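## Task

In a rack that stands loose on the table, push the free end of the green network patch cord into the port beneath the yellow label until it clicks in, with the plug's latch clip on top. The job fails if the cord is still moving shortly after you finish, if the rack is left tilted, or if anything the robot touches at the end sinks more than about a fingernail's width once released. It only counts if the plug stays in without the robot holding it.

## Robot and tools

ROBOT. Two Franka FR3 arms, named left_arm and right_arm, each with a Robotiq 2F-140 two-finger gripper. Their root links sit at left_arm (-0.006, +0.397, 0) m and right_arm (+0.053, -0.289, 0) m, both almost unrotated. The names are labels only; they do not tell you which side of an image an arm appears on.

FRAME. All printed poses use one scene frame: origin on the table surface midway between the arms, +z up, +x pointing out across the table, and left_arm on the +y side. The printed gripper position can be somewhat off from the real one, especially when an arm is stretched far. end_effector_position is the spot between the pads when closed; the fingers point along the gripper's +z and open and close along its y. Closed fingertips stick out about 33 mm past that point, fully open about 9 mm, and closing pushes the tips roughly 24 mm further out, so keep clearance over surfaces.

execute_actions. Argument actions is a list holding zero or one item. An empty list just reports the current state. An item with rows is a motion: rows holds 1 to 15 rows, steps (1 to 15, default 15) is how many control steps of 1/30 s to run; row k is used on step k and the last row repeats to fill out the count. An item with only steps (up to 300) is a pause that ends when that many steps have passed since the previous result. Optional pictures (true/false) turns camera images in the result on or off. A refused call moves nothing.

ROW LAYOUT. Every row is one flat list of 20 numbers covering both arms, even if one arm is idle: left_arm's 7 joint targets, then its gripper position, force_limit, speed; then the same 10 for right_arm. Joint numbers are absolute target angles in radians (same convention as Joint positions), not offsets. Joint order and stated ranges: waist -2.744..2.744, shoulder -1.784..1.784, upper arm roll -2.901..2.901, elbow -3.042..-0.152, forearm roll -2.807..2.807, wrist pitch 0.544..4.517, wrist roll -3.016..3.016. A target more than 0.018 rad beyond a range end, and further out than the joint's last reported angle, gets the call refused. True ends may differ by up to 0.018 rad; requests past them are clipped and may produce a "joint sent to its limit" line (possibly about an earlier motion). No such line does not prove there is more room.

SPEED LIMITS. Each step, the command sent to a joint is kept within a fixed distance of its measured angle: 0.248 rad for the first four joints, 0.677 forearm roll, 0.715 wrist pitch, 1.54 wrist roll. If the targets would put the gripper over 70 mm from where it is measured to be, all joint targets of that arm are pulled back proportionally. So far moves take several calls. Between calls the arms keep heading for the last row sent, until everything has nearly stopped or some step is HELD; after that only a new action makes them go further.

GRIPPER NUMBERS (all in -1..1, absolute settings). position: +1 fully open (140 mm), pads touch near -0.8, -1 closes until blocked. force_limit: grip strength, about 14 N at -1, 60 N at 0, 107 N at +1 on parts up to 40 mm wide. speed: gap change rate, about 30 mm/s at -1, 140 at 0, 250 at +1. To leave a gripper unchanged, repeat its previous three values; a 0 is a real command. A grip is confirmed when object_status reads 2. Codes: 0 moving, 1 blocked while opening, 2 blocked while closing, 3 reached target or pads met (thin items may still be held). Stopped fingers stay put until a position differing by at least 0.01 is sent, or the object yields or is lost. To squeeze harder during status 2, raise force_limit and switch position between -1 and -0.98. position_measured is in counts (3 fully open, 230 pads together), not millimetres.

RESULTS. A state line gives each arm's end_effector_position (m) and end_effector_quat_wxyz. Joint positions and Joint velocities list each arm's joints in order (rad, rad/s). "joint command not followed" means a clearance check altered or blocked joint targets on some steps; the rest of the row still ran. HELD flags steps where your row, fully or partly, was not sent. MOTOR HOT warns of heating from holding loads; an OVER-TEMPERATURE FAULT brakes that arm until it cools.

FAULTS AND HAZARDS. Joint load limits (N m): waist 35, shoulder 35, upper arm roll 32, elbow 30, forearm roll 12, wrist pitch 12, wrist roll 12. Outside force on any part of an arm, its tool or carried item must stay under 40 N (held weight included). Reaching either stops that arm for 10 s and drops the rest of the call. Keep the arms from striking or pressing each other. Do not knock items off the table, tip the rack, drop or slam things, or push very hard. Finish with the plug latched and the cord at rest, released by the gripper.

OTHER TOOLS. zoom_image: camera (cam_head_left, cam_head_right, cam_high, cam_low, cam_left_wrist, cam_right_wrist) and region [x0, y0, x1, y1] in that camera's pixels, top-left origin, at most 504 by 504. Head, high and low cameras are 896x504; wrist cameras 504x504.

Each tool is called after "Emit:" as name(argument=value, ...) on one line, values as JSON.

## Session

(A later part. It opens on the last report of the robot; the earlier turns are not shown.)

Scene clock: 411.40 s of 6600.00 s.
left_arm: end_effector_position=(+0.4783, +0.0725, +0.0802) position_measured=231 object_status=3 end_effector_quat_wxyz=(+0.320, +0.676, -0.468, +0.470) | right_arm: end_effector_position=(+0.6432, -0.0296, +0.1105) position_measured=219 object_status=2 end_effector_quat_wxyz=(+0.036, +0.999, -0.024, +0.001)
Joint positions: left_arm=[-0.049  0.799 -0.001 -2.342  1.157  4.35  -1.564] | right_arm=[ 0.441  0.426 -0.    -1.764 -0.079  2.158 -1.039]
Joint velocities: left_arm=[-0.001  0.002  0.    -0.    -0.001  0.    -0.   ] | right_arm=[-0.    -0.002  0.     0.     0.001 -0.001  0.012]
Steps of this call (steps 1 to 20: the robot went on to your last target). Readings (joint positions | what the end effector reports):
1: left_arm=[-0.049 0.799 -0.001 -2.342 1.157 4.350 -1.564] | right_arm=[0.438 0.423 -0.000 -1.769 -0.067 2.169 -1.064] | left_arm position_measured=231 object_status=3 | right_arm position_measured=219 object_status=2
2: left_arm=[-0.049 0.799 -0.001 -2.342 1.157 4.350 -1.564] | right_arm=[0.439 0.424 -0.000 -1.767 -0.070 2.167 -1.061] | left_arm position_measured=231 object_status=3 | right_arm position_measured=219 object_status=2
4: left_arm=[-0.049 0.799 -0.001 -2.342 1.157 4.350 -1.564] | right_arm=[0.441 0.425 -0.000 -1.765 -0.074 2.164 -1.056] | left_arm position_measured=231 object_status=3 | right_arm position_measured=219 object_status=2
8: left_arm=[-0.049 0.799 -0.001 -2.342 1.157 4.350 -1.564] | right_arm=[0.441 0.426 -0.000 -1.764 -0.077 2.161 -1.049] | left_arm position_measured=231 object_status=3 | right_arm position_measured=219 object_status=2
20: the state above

Emit:
execute_actions(actions=[{"rows":[[-0.05,0.8,0,-2.3416,1.16,4.35,-1.571,-1,-0.5,0,0.4425,0.429,0,-1.76,-0.088,2.146,-1.02,-1,0.6,-0.9],[-0.05,0.8,0,-2.3416,1.16,4.35,-1.571,-1,-0.5,0,0.444,0.4315,0,-1.7565,-0.095,2.138,-1.01,-1,0.6,-0.9],[-0.05,0.8,0,-2.3416,1.16,4.35,-1.571,-1,-0.5,0,0.446,0.4345,0,-1.752,-0.102,2.131,-1.0,-1,0.6,-0.9],[-0.05,0.8,0,-2.3416,1.16,4.35,-1.571,-1,-0.5,0,0.4482,0.4378,0,-1.747,-0.109,2.124,-0.991,-1,0.6,-0.9],[-0.05,0.8,0,-2.3416,1.16,4.35,-1.571,-1,-0.5,0,0.4504,0.4411,0,-1.742,-0.116,2.118,-0.983,-1,0.6,-0.9],[-0.05,0.8,0,-2.3416,1.16,4.35,-1.571,-1,-0.5,0,0.4526,0.4444,0,-1.737,-0.123,2.112,-0.976,-1,0.6,-0.9],[-0.05,0.8,0,-2.3416,1.16,4.35,-1.571,-1,-0.5,0,0.4548,0.4477,0,-1.732,-0.13,2.106,-0.969,-1,0.6,-0.9],[-0.05,0.8,0,-2.3416,1.16,4.35,-1.571,-1,-0.5,0,0.457,0.451,0,-1.727,-0.136,2.101,-0.963,-1,0.6,-0.9],[-0.05,0.8,0,-2.3416,1.16,4.35,-1.571,-1,-0.5,0,0.4592,0.4543,0,-1.722,-0.142,2.096,-0.958,-1,0.6,-0.9],[-0.05,0.8,0,-2.3416,1.16,4.35,-1.571,-1,-0.5,0,0.4614,0.4576,0,-1.717,-0.147,2.092,-0.9545,-1,0.6,-0.9],[-0.05,0.8,0,-2.3416,1.16,4.35,-1.571,-1,-0.5,0,0.4636,0.4609,0,-1.712,-0.152,2.089,-0.9545,-1,0.6,-0.9],[-0.05,0.8,0,-2.3416,1.16,4.35,-1.571,-1,-0.5,0,0.4658,0.4642,0,-1.707,-0.156,2.0879,-0.9545,-1,0.6,-0.9],[-0.05,0.8,0,-2.3416,1.16,4.35,-1.571,-1,-0.5,0,0.468,0.4672,0,-1.702,-0.159,2.0879,-0.9545,-1,0.6,-0.9],[-0.05,0.8,0,-2.3416,1.16,4.35,-1.571,-1,-0.5,0,0.4698,0.47,0,-1.6975,-0.159,2.0879,-0.9545,-1,0.6,-0.9],[-0.05,0.8,0,-2.3416,1.16,4.35,-1.571,-1,-0.5,0,0.4712,0.4721,0,-1.6939,-0.159,2.0879,-0.9545,-1,0.6,-0.9]],"steps":15}], pictures=false)

Emit:
execute_actions(actions=[{"steps":25}])

Emit:
zoom_image(camera="cam_left_wrist", region=[86, 165, 114, 193])

Scene clock: 433.67 s of 6600.00 s.
left_arm: end_effector_position=(+0.4783, +0.0725, +0.0802) position_measured=231 object_status=3 end_effector_quat_wxyz=(+0.320, +0.676, -0.468, +0.470) | right_arm: end_effector_position=(+0.6449, -0.0295, +0.1079) position_measured=219 object_status=2 end_effector_quat_wxyz=(+0.072, +0.997, -0.022, +0.001)
Joint positions: left_arm=[-0.049  0.799 -0.001 -2.342  1.157  4.35  -1.564] | right_arm=[ 0.466  0.465 -0.    -1.706 -0.148  2.1   -0.982]
Joint velocities: left_arm=[-0.     0.    -0.001  0.001 -0.001  0.    -0.   ] | right_arm=[ 0.058  0.082 -0.001  0.122 -0.073 -0.057  0.077]
Steps of this call (steps 1 to 15: the robot went on to your last target; steps 16 to 90: nothing new was sent; then 18.77 s passed at rest; steps 91 to 105: all 15 steps of this action). Readings (joint positions | what the end effector reports):
91: left_arm=[-0.049 0.799 -0.001 -2.342 1.157 4.350 -1.564] | right_arm=[0.441 0.426 -0.000 -1.763 -0.080 2.156 -1.034] | left_arm position_measured=231 object_status=3 | right_arm position_measured=219 object_status=2
92: left_arm=[-0.049 0.799 -0.001 -2.342 1.157 4.350 -1.564] | right_arm=[0.441 0.427 -0.000 -1.762 -0.083 2.154 -1.032] | left_arm position_measured=231 object_status=3 | right_arm position_measured=219 object_status=2
94: left_arm=[-0.049 0.799 -0.001 -2.342 1.157 4.350 -1.564] | right_arm=[0.443 0.430 -0.000 -1.757 -0.092 2.146 -1.026] | left_arm position_measured=231 object_status=3 | right_arm position_measured=219 object_status=2
98: left_arm=[-0.049 0.799 -0.001 -2.342 1.157 4.350 -1.564] | right_arm=[0.450 0.442 -0.000 -1.740 -0.114 2.127 -1.009] | left_arm position_measured=231 object_status=3 | right_arm position_measured=219 object_status=2
105: the state above

Scene clock: 434.50 s of 6600.00 s.
left_arm: end_effector_position=(+0.4783, +0.0725, +0.0802) position_measured=231 object_status=3 end_effector_quat_wxyz=(+0.320, +0.676, -0.468, +0.470) | right_arm: end_effector_position=(+0.6451, -0.0290, +0.1081) position_measured=219 object_status=2 end_effector_quat_wxyz=(+0.077, +0.997, -0.029, +0.001)
Joint positions: left_arm=[-0.049  0.799 -0.001 -2.342  1.157  4.35  -1.564] | right_arm=[ 0.47   0.47  -0.    -1.697 -0.157  2.09  -0.96 ]
Joint velocities: left_arm=[-0.001 -0.001  0.    -0.001 -0.001 -0.001 -0.001] | right_arm=[ 0.001  0.    -0.     0.001  0.001 -0.001  0.005]
Steps of this call (steps 1 to 25: the robot went on to your last target). Readings (joint positions | what the end effector reports):
1: left_arm=[-0.049 0.799 -0.001 -2.342 1.157 4.350 -1.564] | right_arm=[0.468 0.467 -0.000 -1.703 -0.150 2.098 -0.980] | left_arm position_measured=231 object_status=3 | right_arm position_measured=219 object_status=2
2: left_arm=[-0.049 0.799 -0.001 -2.342 1.157 4.350 -1.564] | right_arm=[0.469 0.468 -0.000 -1.701 -0.152 2.097 -0.977] | left_arm position_measured=231 object_status=3 | right_arm position_measured=219 object_status=2
4: left_arm=[-0.049 0.799 -0.001 -2.342 1.157 4.350 -1.564] | right_arm=[0.470 0.470 -0.000 -1.699 -0.154 2.095 -0.974] | left_arm position_measured=231 object_status=3 | right_arm position_measured=219 object_status=2
8: left_arm=[-0.049 0.799 -0.001 -2.342 1.157 4.350 -1.564] | right_arm=[0.470 0.470 -0.000 -1.697 -0.156 2.092 -0.968] | left_arm position_measured=231 object_status=3 | right_arm position_measured=219 object_status=2
25: the state above

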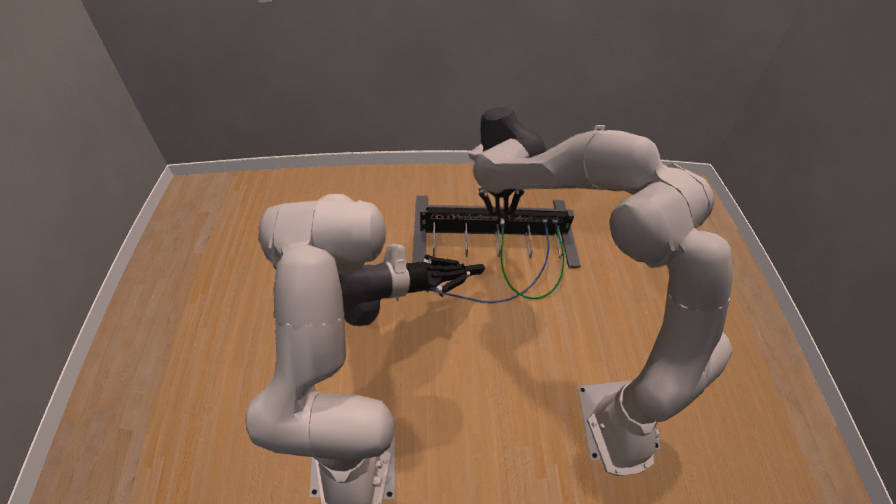

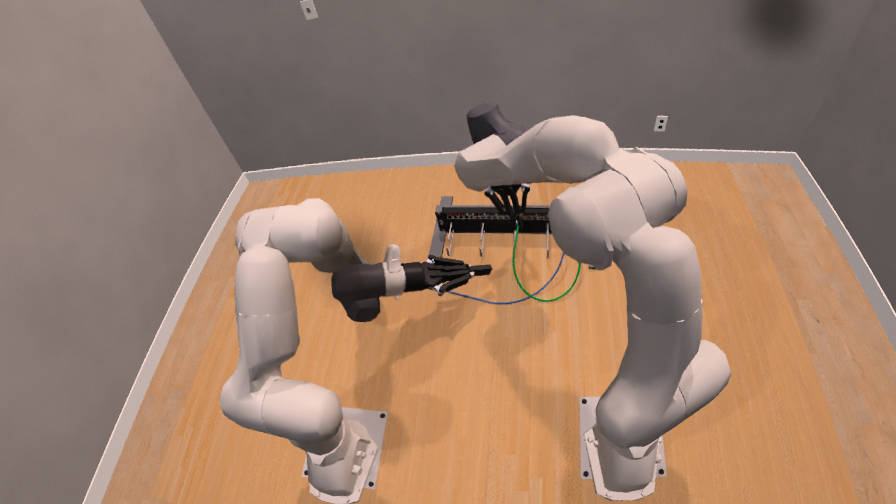

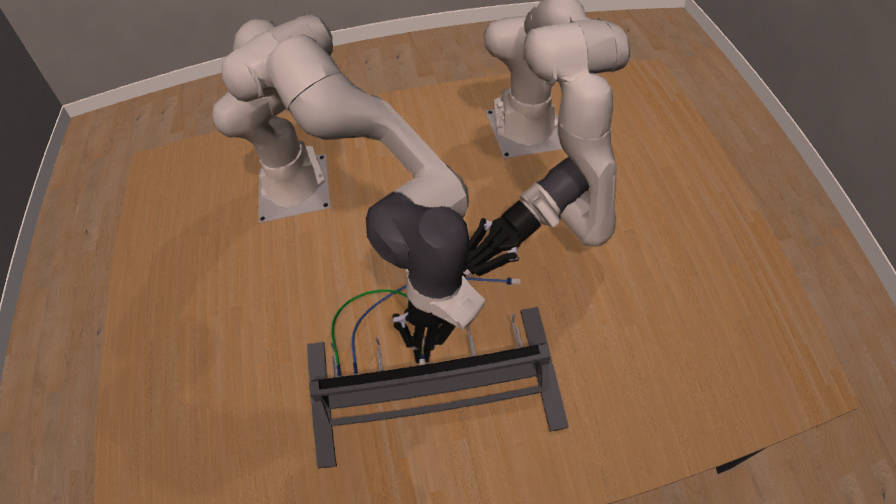

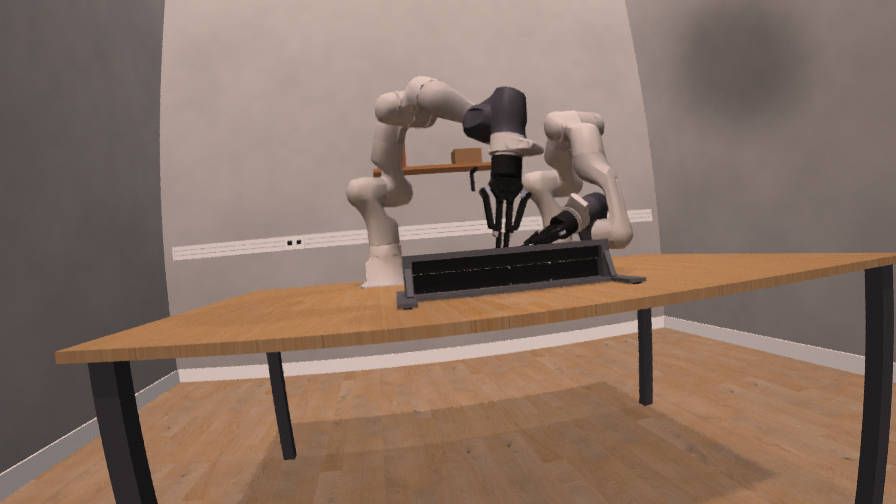

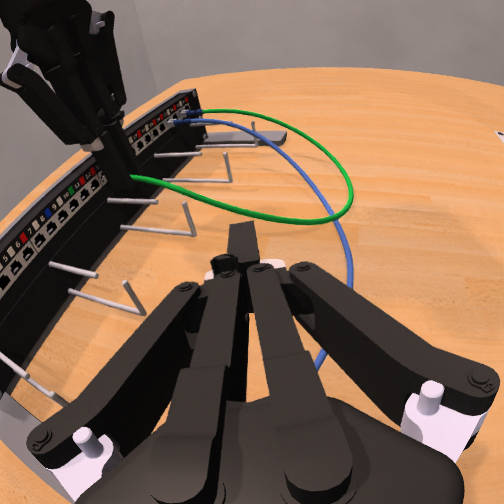

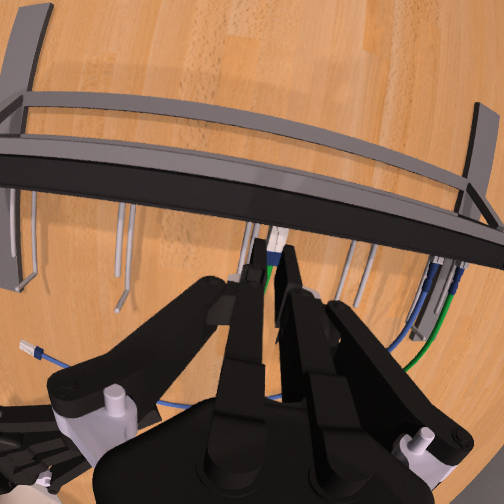

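Region (86, 165, 114, 193) of cam_left_wrist's 504x504 image, scaled by 18.000, with more detail than that image has.

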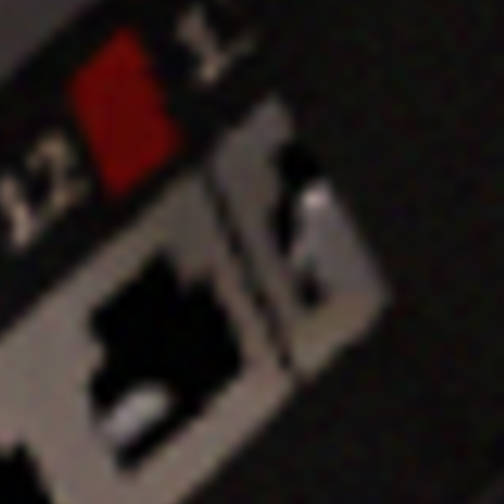

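Emit:
execute_actions(actions=[])

Scene clock: 446.90 s of 6600.00 s.
left_arm: end_effector_position=(+0.4783, +0.0725, +0.0802) position_measured=231 object_status=3 end_effector_quat_wxyz=(+0.320, +0.676, -0.468, +0.470) | right_arm: end_effector_position=(+0.6452, -0.0290, +0.1081) position_measured=219 object_status=2 end_effector_quat_wxyz=(+0.077, +0.997, -0.030, +0.002)
Joint positions: left_arm=[-0.049  0.799 -0.001 -2.342  1.157  4.35  -1.564] | right_arm=[ 0.47   0.47  -0.    -1.696 -0.157  2.09  -0.959]
Joint velocities: left_arm=[ 0.     0.001 -0.001 -0.    -0.001  0.001  0.001] | right_arm=[-0.001  0.001  0.    -0.001  0.001 -0.    -0.   ]
Steps of this call (steps 1 to 15: the robot went on to your last target; steps 16 to 90: nothing new was sent; then 9.40 s passed at rest). Readings (joint positions | what the end effector reports):
1: left_arm=[-0.049 0.799 -0.001 -2.342 1.157 4.350 -1.564] | right_arm=[0.470 0.470 -0.000 -1.697 -0.157 2.090 -0.960] | left_arm position_measured=231 object_status=3 | right_arm position_measured=219 object_status=2
2: left_arm=[-0.049 0.799 -0.001 -2.342 1.157 4.350 -1.564] | right_arm=[0.470 0.470 -0.000 -1.697 -0.157 2.090 -0.960] | left_arm position_measured=231 object_status=3 | right_arm position_measured=219 object_status=2
4: left_arm=[-0.049 0.799 -0.001 -2.342 1.157 4.350 -1.564] | right_arm=[0.470 0.470 -0.000 -1.697 -0.157 2.090 -0.960] | left_arm position_measured=231 object_status=3 | right_arm position_measured=219 object_status=2
8: left_arm=[-0.049 0.799 -0.001 -2.342 1.157 4.350 -1.564] | right_arm=[0.470 0.470 -0.000 -1.697 -0.157 2.090 -0.959] | left_arm position_measured=231 object_status=3 | right_arm position_measured=219 object_status=2
90: the state above
All arms were judged still, so your last target was given up. Only a new action makes them travel on or press farther. Fingers that are still opening or closing keep moving.

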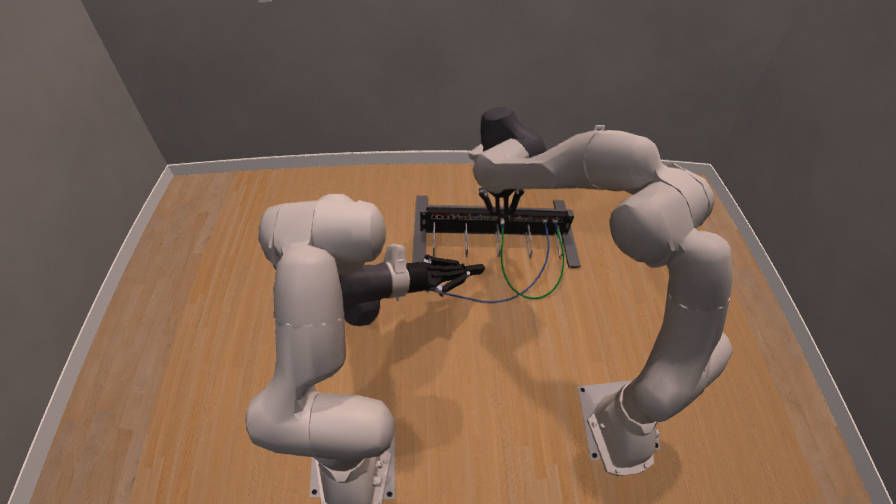

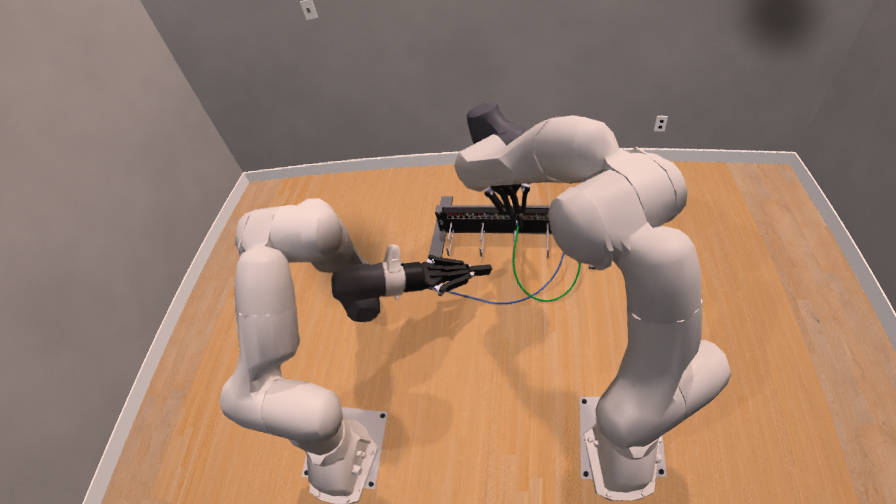

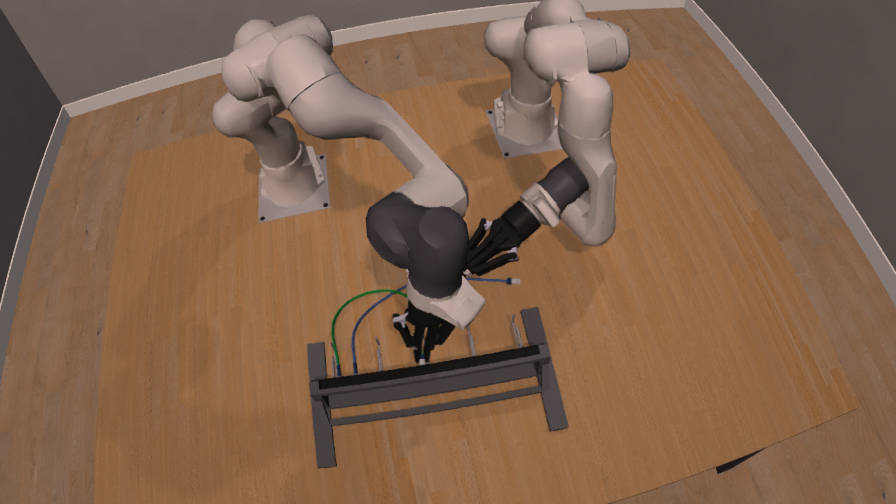

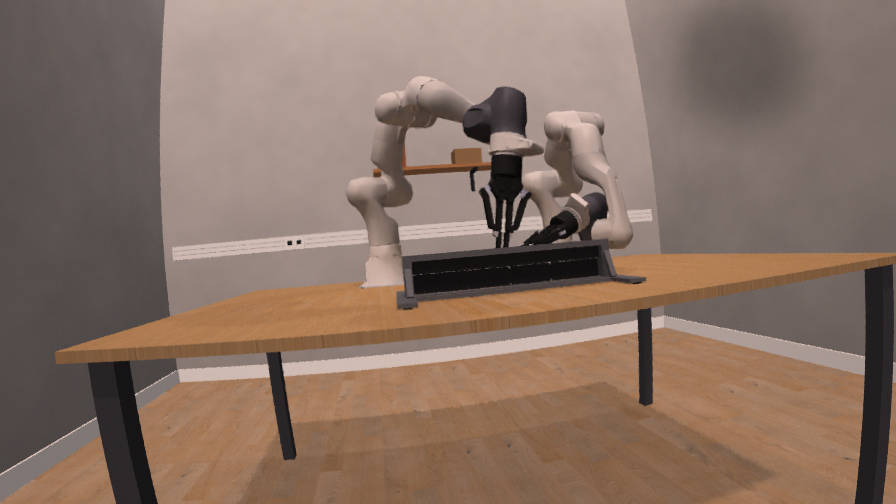

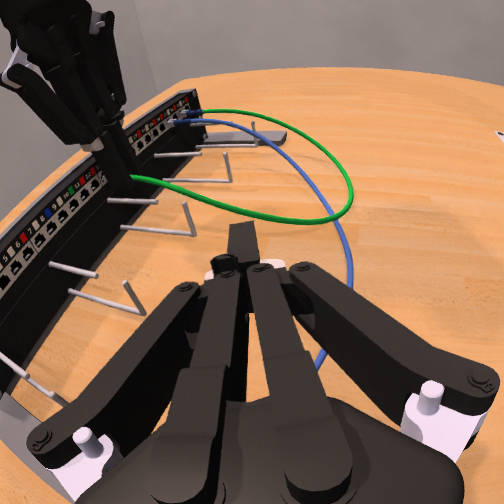

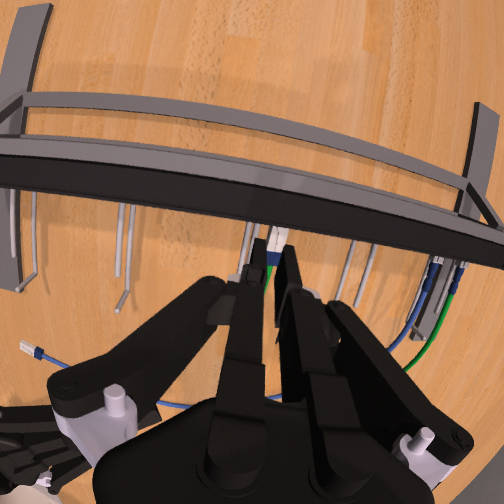

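Emit:
execute_actions(actions=[{"rows":[[-0.05,0.8,0,-2.3416,1.16,4.35,-1.571,-1,-0.5,0,0.4725,0.470,0,-1.6935,-0.159,2.0872,-0.960,-1,0.6,-0.9],[-0.05,0.8,0,-2.3416,1.16,4.35,-1.571,-1,-0.5,0,0.4735,0.4685,0,-1.6933,-0.159,2.0865,-0.965,-1,0.6,-0.9],[-0.05,0.8,0,-2.3416,1.16,4.35,-1.571,-1,-0.5,0,0.4745,0.4672,0,-1.6931,-0.159,2.0858,-0.969,-1,0.6,-0.9]],"steps":15}], pictures=false)

Emit:
execute_actions(actions=[{"steps":15}])

Emit:
zoom_image(camera="cam_left_wrist", region=[86,165,114,193])

Scene clock: 453.33 s of 6600.00 s.
left_arm: end_effector_position=(+0.4783, +0.0725, +0.0802) position_measured=231 object_status=3 end_effector_quat_wxyz=(+0.320, +0.676, -0.468, +0.470) | right_arm: end_effector_position=(+0.6443, -0.0273, +0.1089) position_measured=219 object_status=2 end_effector_quat_wxyz=(+0.077, +0.997, -0.026, +0.001)
Joint positions: left_arm=[-0.049  0.799 -0.001 -2.342  1.157  4.35  -1.564] | right_arm=[ 0.473  0.469 -0.    -1.696 -0.157  2.088 -0.963]
Joint velocities: left_arm=[-0.002 -0.001 -0.    -0.     0.    -0.    -0.001] | right_arm=[ 0.001 -0.001  0.002  0.     0.001 -0.    -0.004]
Steps of this call (steps 1 to 90: nothing new was sent; then 2.93 s passed at rest; steps 91 to 105: all 15 steps of this action). Readings (joint positions | what the end effector reports):
91: left_arm=[-0.049 0.799 -0.001 -2.342 1.157 4.350 -1.564] | right_arm=[0.470 0.470 -0.000 -1.696 -0.157 2.090 -0.959] | left_arm position_measured=231 object_status=3 | right_arm position_measured=219 object_status=2
92: left_arm=[-0.049 0.799 -0.001 -2.342 1.157 4.350 -1.564] | right_arm=[0.471 0.470 -0.000 -1.696 -0.157 2.090 -0.959] | left_arm position_measured=231 object_status=3 | right_arm position_measured=219 object_status=2
94: left_arm=[-0.049 0.799 -0.001 -2.342 1.157 4.350 -1.564] | right_arm=[0.472 0.470 -0.000 -1.696 -0.157 2.089 -0.960] | left_arm position_measured=231 object_status=3 | right_arm position_measured=219 object_status=2
98: left_arm=[-0.049 0.799 -0.001 -2.342 1.157 4.350 -1.564] | right_arm=[0.473 0.469 -0.000 -1.696 -0.157 2.089 -0.962] | left_arm position_measured=231 object_status=3 | right_arm position_measured=219 object_status=2
105: the state above

Scene clock: 453.83 s of 6600.00 s.
left_arm: end_effector_position=(+0.4783, +0.0725, +0.0802) position_measured=231 object_status=3 end_effector_quat_wxyz=(+0.320, +0.676, -0.468, +0.470) | right_arm: end_effector_position=(+0.6443, -0.0273, +0.1089) position_measured=219 object_status=2 end_effector_quat_wxyz=(+0.077, +0.997, -0.026, +0.001)
Joint positions: left_arm=[-0.049  0.799 -0.001 -2.342  1.157  4.35  -1.564] | right_arm=[ 0.473  0.469 -0.    -1.696 -0.157  2.088 -0.964]
Joint velocities: left_arm=[ 0.001  0.     0.     0.     0.    -0.     0.   ] | right_arm=[ 0.002  0.    -0.001  0.001 -0.    -0.001  0.   ]
Steps of this call (steps 1 to 15: the robot went on to your last target). Readings (joint positions | what the end effector reports):
1: left_arm=[-0.049 0.799 -0.001 -2.342 1.157 4.350 -1.564] | right_arm=[0.473 0.469 -0.000 -1.696 -0.157 2.088 -0.963] | left_arm position_measured=231 object_status=3 | right_arm position_measured=219 object_status=2
2: left_arm=[-0.049 0.799 -0.001 -2.342 1.157 4.350 -1.564] | right_arm=[0.473 0.469 -0.000 -1.696 -0.157 2.088 -0.964] | left_arm position_measured=231 object_status=3 | right_arm position_measured=219 object_status=2
4: left_arm=[-0.049 0.799 -0.001 -2.342 1.157 4.350 -1.564] | right_arm=[0.473 0.469 -0.000 -1.696 -0.157 2.088 -0.964] | left_arm position_measured=231 object_status=3 | right_arm position_measured=219 object_status=2
8: left_arm=[-0.049 0.799 -0.001 -2.342 1.157 4.350 -1.564] | right_arm=[0.473 0.469 -0.000 -1.696 -0.157 2.088 -0.964] | left_arm position_measured=231 object_status=3 | right_arm position_measured=219 object_status=2
15: the state above
All arms were judged still, so your last target was given up. Only a new action makes them travel on or press farther. Fingers that are still opening or closing keep moving.

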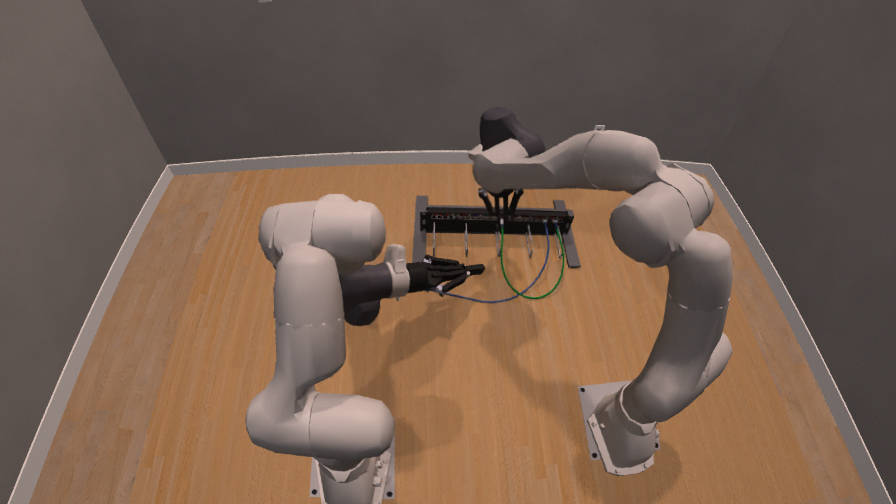

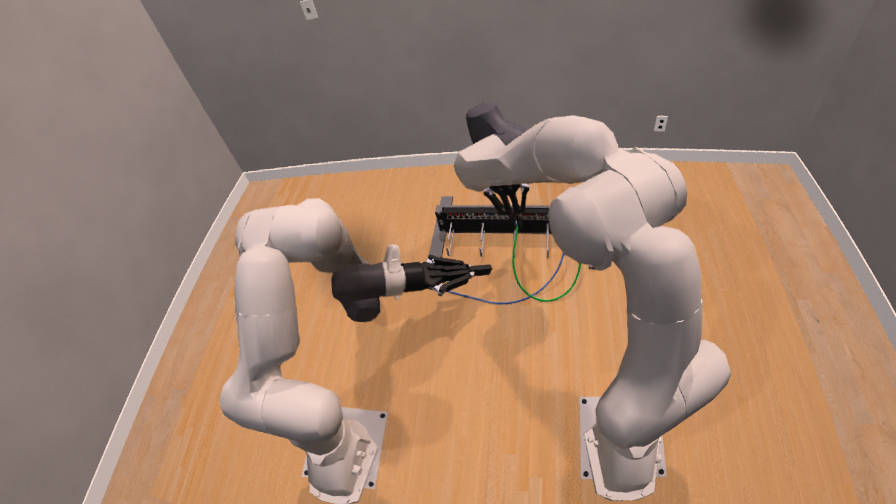

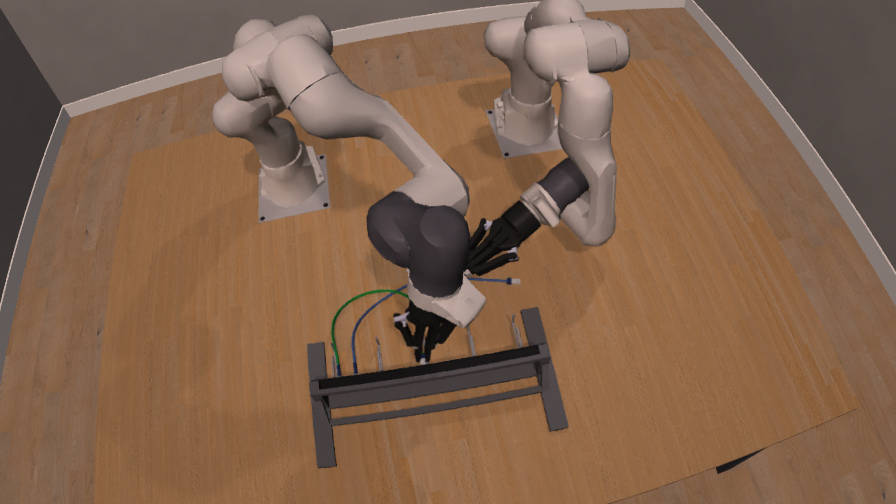

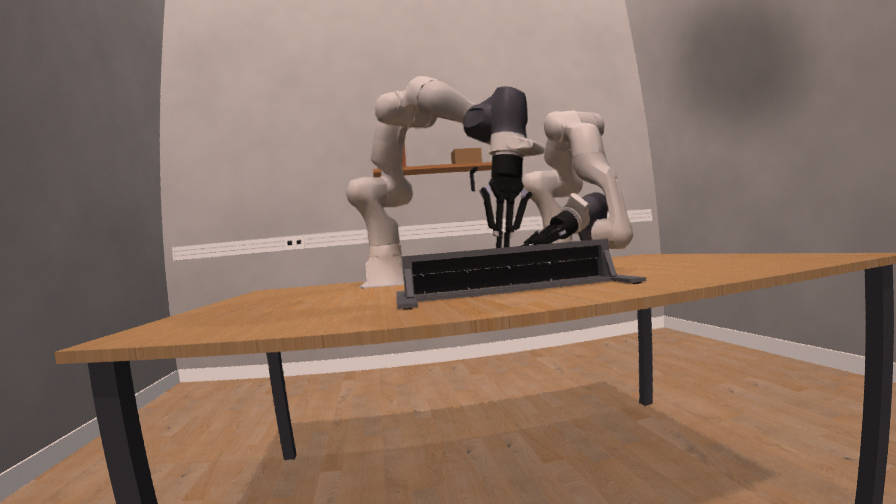

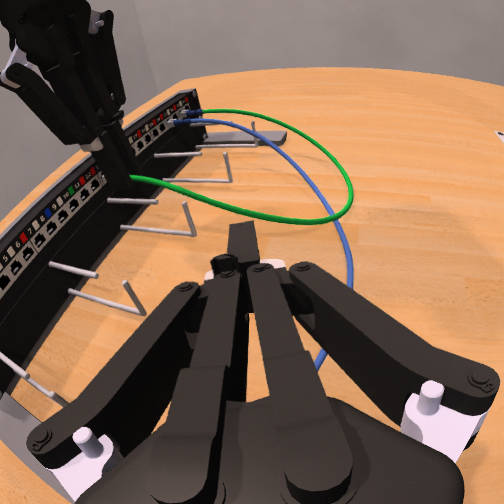

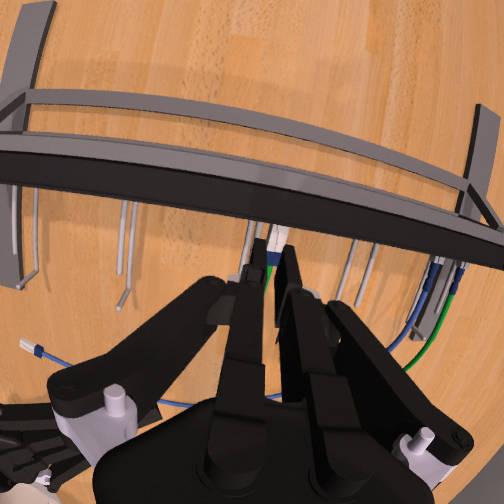

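Region (86, 165, 114, 193) of cam_left_wrist's 504x504 image, scaled by 18.000, with more detail than that image has.

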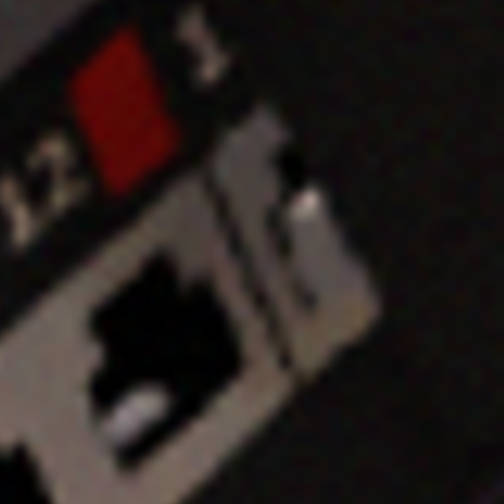

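Emit:
execute_actions(actions=[{"rows":[[-0.05,0.8,0,-2.3416,1.16,4.35,-1.571,-1,-0.5,0,0.4716,0.4706,0,-1.6931,-0.159,2.0858,-0.969,-1,0.6,-0.9],[-0.05,0.8,0,-2.3416,1.16,4.35,-1.571,-1,-0.5,0,0.4714,0.4714,0,-1.6919,-0.159,2.0855,-0.969,-1,0.6,-0.9],[-0.05,0.8,0,-2.3416,1.16,4.35,-1.571,-1,-0.5,0,0.4712,0.4722,0,-1.6907,-0.159,2.0852,-0.969,-1,0.6,-0.9],[-0.05,0.8,0,-2.3416,1.16,4.35,-1.571,-1,-0.5,0,0.4710,0.4730,0,-1.6895,-0.159,2.0849,-0.969,-1,0.6,-0.9],[-0.05,0.8,0,-2.3416,1.16,4.35,-1.571,-1,-0.5,0,0.4708,0.4738,0,-1.6883,-0.159,2.0846,-0.9695,-1,0.6,-0.9],[-0.05,0.8,0,-2.3416,1.16,4.35,-1.571,-1,-0.5,0,0.4706,0.4746,0,-1.6871,-0.159,2.0843,-0.9695,-1,0.6,-0.9],[-0.05,0.8,0,-2.3416,1.16,4.35,-1.571,-1,-0.5,0,0.4704,0.4754,0,-1.6859,-0.159,2.084,-0.97,-1,0.6,-0.9],[-0.05,0.8,0,-2.3416,1.16,4.35,-1.571,-1,-0.5,0,0.4702,0.4762,0,-1.6847,-0.159,2.0837,-0.97,-1,0.6,-0.9],[-0.05,0.8,0,-2.3416,1.16,4.35,-1.571,-1,-0.5,0,0.4700,0.4770,0,-1.6835,-0.159,2.0834,-0.97,-1,0.6,-0.9],[-0.05,0.8,0,-2.3416,1.16,4.35,-1.571,-1,-0.5,0,0.4698,0.4778,0,-1.6823,-0.159,2.0831,-0.97,-1,0.6,-0.9],[-0.05,0.8,0,-2.3416,1.16,4.35,-1.571,-1,-0.5,0,0.4696,0.4786,0,-1.6811,-0.159,2.083,-0.97,-1,0.6,-0.9]],"steps":15}], pictures=false)

Emit:
execute_actions(actions=[{"steps":10}], pictures=false)

Scene clock: 465.73 s of 6600.00 s.
left_arm: end_effector_position=(+0.4783, +0.0725, +0.0802) position_measured=231 object_status=3 end_effector_quat_wxyz=(+0.320, +0.676, -0.468, +0.470) | right_arm: end_effector_position=(+0.6460, -0.0272, +0.1090) position_measured=219 object_status=2 end_effector_quat_wxyz=(+0.077, +0.997, -0.026, +0.001)
Joint positions: left_arm=[-0.049  0.799 -0.001 -2.342  1.157  4.35  -1.564] | right_arm=[ 0.472  0.476  0.    -1.685 -0.157  2.082 -0.965]
Joint velocities: left_arm=[-0.001 -0.    -0.001  0.    -0.001  0.     0.002] | right_arm=[ 0.001  0.005  0.001  0.006 -0.    -0.008 -0.001]
Steps of this call (steps 1 to 90: nothing new was sent; then 8.40 s passed at rest; steps 91 to 105: all 15 steps of this action). Readings (joint positions | what the end effector reports):
91: left_arm=[-0.049 0.799 -0.001 -2.342 1.157 4.350 -1.564] | right_arm=[0.473 0.469 -0.000 -1.696 -0.157 2.088 -0.965] | left_arm position_measured=231 object_status=3 | right_arm position_measured=219 object_status=2
92: left_arm=[-0.049 0.799 -0.001 -2.342 1.157 4.350 -1.564] | right_arm=[0.473 0.469 -0.000 -1.695 -0.157 2.088 -0.965] | left_arm position_measured=231 object_status=3 | right_arm position_measured=219 object_status=2
94: left_arm=[-0.049 0.799 -0.001 -2.342 1.157 4.350 -1.564] | right_arm=[0.473 0.470 -0.000 -1.694 -0.157 2.088 -0.965] | left_arm position_measured=231 object_status=3 | right_arm position_measured=219 object_status=2
98: left_arm=[-0.049 0.799 -0.001 -2.342 1.157 4.350 -1.564] | right_arm=[0.472 0.472 -0.000 -1.690 -0.157 2.086 -0.965] | left_arm position_measured=231 object_status=3 | right_arm position_measured=219 object_status=2
105: the state above

Scene clock: 466.07 s of 6600.00 s.
left_arm: end_effector_position=(+0.4783, +0.0725, +0.0802) position_measured=231 object_status=3 end_effector_quat_wxyz=(+0.320, +0.676, -0.468, +0.470) | right_arm: end_effector_position=(+0.6460, -0.0272, +0.1090) position_measured=219 object_status=2 end_effector_quat_wxyz=(+0.078, +0.997, -0.026, +0.000)
Joint positions: left_arm=[-0.049  0.799 -0.001 -2.342  1.157  4.35  -1.564] | right_arm=[ 0.472  0.476  0.    -1.685 -0.157  2.081 -0.966]
Joint velocities: left_arm=[ 0.    -0.    -0.001 -0.     0.    -0.001  0.001] | right_arm=[-0.     0.    -0.001  0.    -0.001 -0.001 -0.002]
Steps of this call (steps 1 to 10: the robot went on to your last target). Readings (joint positions | what the end effector reports):
1: left_arm=[-0.049 0.799 -0.001 -2.342 1.157 4.350 -1.564] | right_arm=[0.472 0.476 0.000 -1.685 -0.157 2.082 -0.965] | left_arm position_measured=231 object_status=3 | right_arm position_measured=219 object_status=2
2: left_arm=[-0.049 0.799 -0.001 -2.342 1.157 4.350 -1.564] | right_arm=[0.472 0.476 0.000 -1.685 -0.157 2.082 -0.965] | left_arm position_measured=231 object_status=3 | right_arm position_measured=219 object_status=2
4: left_arm=[-0.049 0.799 -0.001 -2.342 1.157 4.350 -1.564] | right_arm=[0.472 0.476 0.000 -1.685 -0.157 2.082 -0.965] | left_arm position_measured=231 object_status=3 | right_arm position_measured=219 object_status=2
8: left_arm=[-0.049 0.799 -0.001 -2.342 1.157 4.350 -1.564] | right_arm=[0.472 0.476 0.000 -1.685 -0.157 2.081 -0.965] | left_arm position_measured=231 object_status=3 | right_arm position_measured=219 object_status=2
10: the state above

Emit:
execute_actions(actions=[{"rows":[[-0.05,0.8,0,-2.3416,1.16,4.35,-1.571,-1,-0.5,0,0.4692,0.478,-0.001,-1.680,-0.1594,2.086,-0.97,-1,0.6,-0.9],[-0.05,0.8,0,-2.3416,1.16,4.35,-1.571,-1,-0.5,0,0.4688,0.4775,-0.002,-1.679,-0.1598,2.089,-0.97,-1,0.6,-0.9],[-0.05,0.8,0,-2.3416,1.16,4.35,-1.571,-1,-0.5,0,0.4684,0.477,-0.003,-1.678,-0.1602,2.092,-0.97,-1,0.6,-0.9],[-0.05,0.8,0,-2.3416,1.16,4.35,-1.571,-1,-0.5,0,0.4680,0.4765,-0.004,-1.677,-0.1606,2.095,-0.97,-1,0.6,-0.9],[-0.05,0.8,0,-2.3416,1.16,4.35,-1.571,-1,-0.5,0,0.4676,0.476,-0.004,-1.676,-0.1606,2.098,-0.97,-1,0.6,-0.9]],"steps":15}])

Emit:
zoom_image(camera="cam_left_wrist", region=[86,165,114,193])

Scene clock: 475.93 s of 6600.00 s.
left_arm: end_effector_position=(+0.4783, +0.0725, +0.0802) position_measured=231 object_status=3 end_effector_quat_wxyz=(+0.320, +0.676, -0.468, +0.470) | right_arm: end_effector_position=(+0.6462, -0.0272, +0.1091) position_measured=219 object_status=2 end_effector_quat_wxyz=(+0.078, +0.997, -0.026, +0.000)
Joint positions: left_arm=[-0.049  0.799 -0.001 -2.342  1.157  4.35  -1.564] | right_arm=[ 0.472  0.476  0.    -1.684 -0.157  2.081 -0.966]
Joint velocities: left_arm=[ 0.001 -0.001 -0.    -0.002 -0.001 -0.     0.002] | right_arm=[ 0.001 -0.    -0.     0.001 -0.    -0.     0.   ]
Steps of this call (steps 1 to 15: the robot went on to your last target; steps 16 to 90: nothing new was sent; then 6.37 s passed at rest; steps 91 to 105: all 15 steps of this action). Readings (joint positions | what the end effector reports):
91: left_arm=[-0.049 0.799 -0.001 -2.342 1.157 4.350 -1.564] | right_arm=[0.472 0.476 0.000 -1.684 -0.157 2.081 -0.966] | left_arm position_measured=231 object_status=3 | right_arm position_measured=219 object_status=2
92: left_arm=[-0.049 0.799 -0.001 -2.342 1.157 4.350 -1.564] | right_arm=[0.472 0.476 0.000 -1.684 -0.157 2.081 -0.966] | left_arm position_measured=231 object_status=3 | right_arm position_measured=219 object_status=2
94: left_arm=[-0.049 0.799 -0.001 -2.342 1.157 4.350 -1.564] | right_arm=[0.472 0.476 0.000 -1.684 -0.157 2.081 -0.966] | left_arm position_measured=231 object_status=3 | right_arm position_measured=219 object_status=2
98: left_arm=[-0.049 0.799 -0.001 -2.342 1.157 4.350 -1.564] | right_arm=[0.472 0.476 0.000 -1.684 -0.157 2.081 -0.966] | left_arm position_measured=231 object_status=3 | right_arm position_measured=219 object_status=2
105: the state above

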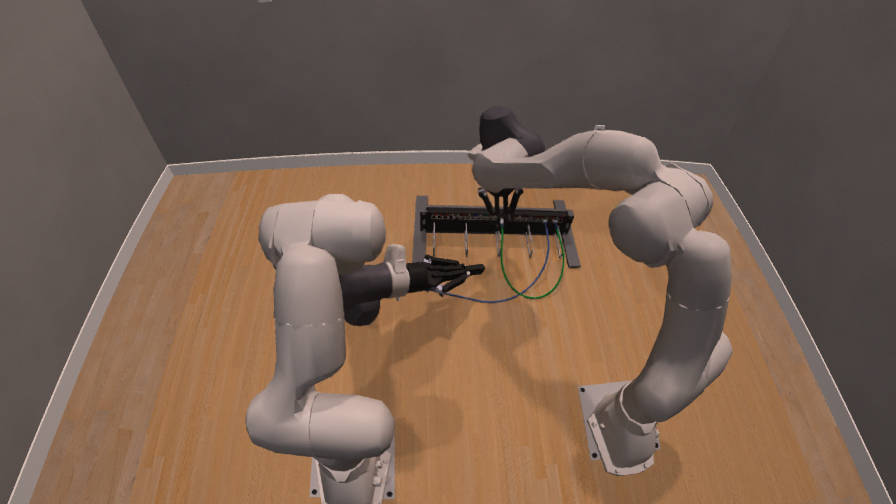

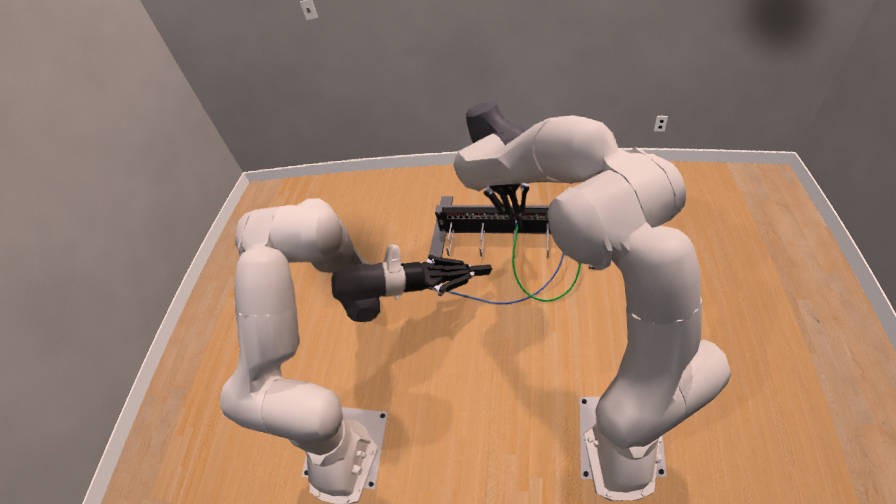

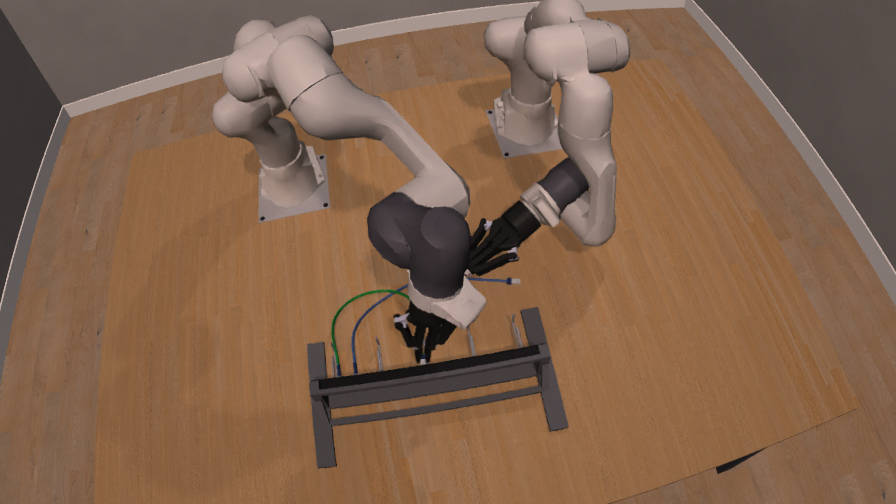

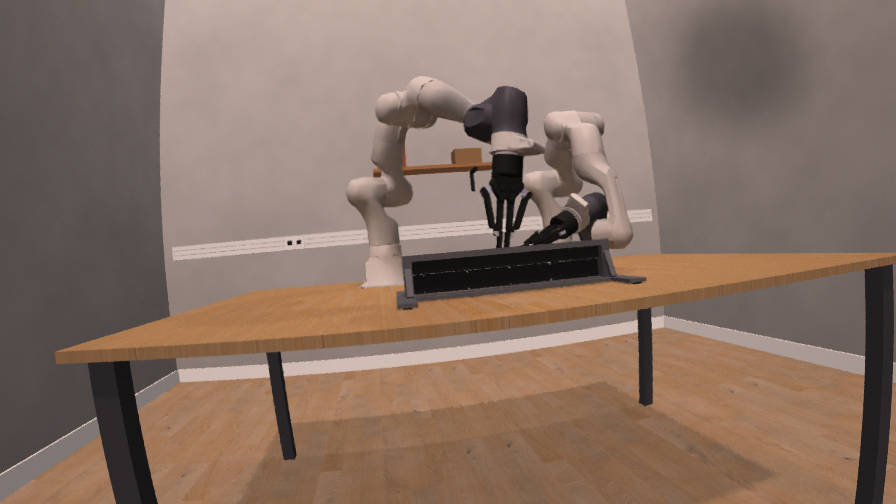

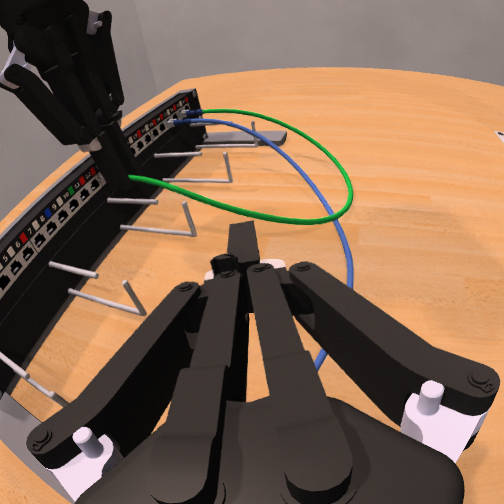

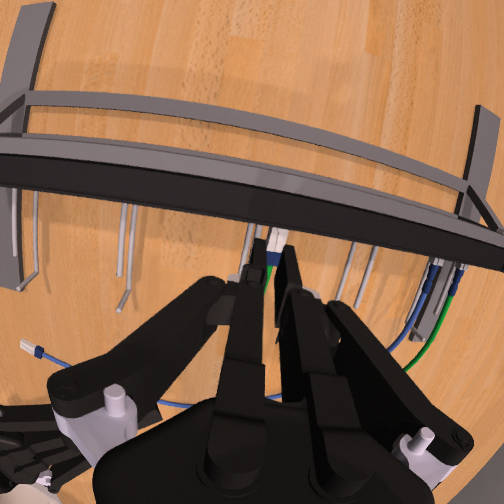

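Region (86, 165, 114, 193) of cam_left_wrist's 504x504 image, scaled by 18.000, with more detail than that image has.

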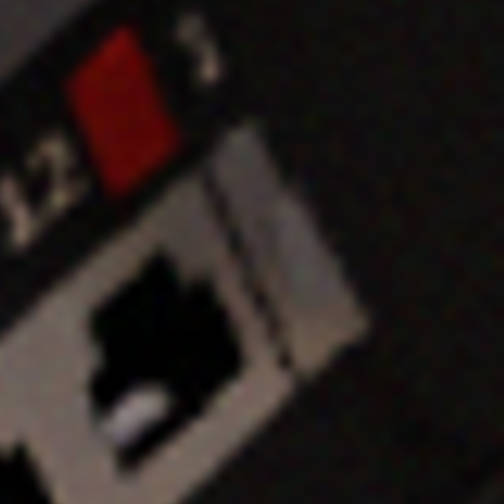

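Emit:
execute_actions(actions=[{"rows":[[-0.05,0.8,0,-2.3416,1.16,4.35,-1.571,-1,-0.5,0,0.4690,0.4755,-0.003,-1.680,-0.16,2.094,-0.97,-1,0.6,-0.9],[-0.05,0.8,0,-2.3416,1.16,4.35,-1.571,-1,-0.5,0,0.4705,0.4745,-0.0015,-1.684,-0.159,2.089,-0.97,-1,0.6,-0.9],[-0.05,0.8,0,-2.3416,1.16,4.35,-1.571,-1,-0.5,0,0.4710,0.4735,0,-1.688,-0.158,2.085,-0.97,-1,0.6,-0.9],[-0.05,0.8,0,-2.3416,1.16,4.35,-1.571,-1,-0.5,0,0.4710,0.4725,0,-1.690,-0.158,2.085,-0.97,-1,0.6,-0.9],[-0.05,0.8,0,-2.3416,1.16,4.35,-1.571,-1,-0.5,0,0.4710,0.4720,0,-1.6905,-0.158,2.085,-0.97,-1,0.6,-0.9]],"steps":15}], pictures=false)

Scene clock: 483.70 s of 6600.00 s.
left_arm: end_effector_position=(+0.4783, +0.0725, +0.0802) position_measured=231 object_status=3 end_effector_quat_wxyz=(+0.320, +0.676, -0.468, +0.470) | right_arm: end_effector_position=(+0.6453, -0.0276, +0.1088) position_measured=219 object_status=2 end_effector_quat_wxyz=(+0.078, +0.997, -0.026, +0.000)
Joint positions: left_arm=[-0.049  0.799 -0.001 -2.342  1.157  4.35  -1.564] | right_arm=[ 0.472  0.474  0.    -1.688 -0.157  2.083 -0.966]
Joint velocities: left_arm=[-0.001  0.    -0.001  0.    -0.001  0.     0.001] | right_arm=[-0.    -0.001 -0.     0.    -0.     0.002 -0.   ]
Steps of this call (steps 1 to 15: the robot went on to your last target; steps 16 to 90: nothing new was sent; then 4.27 s passed at rest; steps 91 to 105: all 15 steps of this action). Readings (joint positions | what the end effector reports):
91: left_arm=[-0.049 0.799 -0.001 -2.342 1.157 4.350 -1.564] | right_arm=[0.472 0.476 0.000 -1.684 -0.157 2.081 -0.966] | left_arm position_measured=231 object_status=3 | right_arm position_measured=219 object_status=2
92: left_arm=[-0.049 0.799 -0.001 -2.342 1.157 4.350 -1.564] | right_arm=[0.472 0.476 0.000 -1.684 -0.157 2.081 -0.966] | left_arm position_measured=231 object_status=3 | right_arm position_measured=219 object_status=2
94: left_arm=[-0.049 0.799 -0.001 -2.342 1.157 4.350 -1.564] | right_arm=[0.472 0.475 0.000 -1.685 -0.157 2.081 -0.966] | left_arm position_measured=231 object_status=3 | right_arm position_measured=219 object_status=2
98: left_arm=[-0.049 0.799 -0.001 -2.342 1.157 4.350 -1.564] | right_arm=[0.472 0.474 0.000 -1.687 -0.157 2.082 -0.966] | left_arm position_measured=231 object_status=3 | right_arm position_measured=219 object_status=2
105: the state above


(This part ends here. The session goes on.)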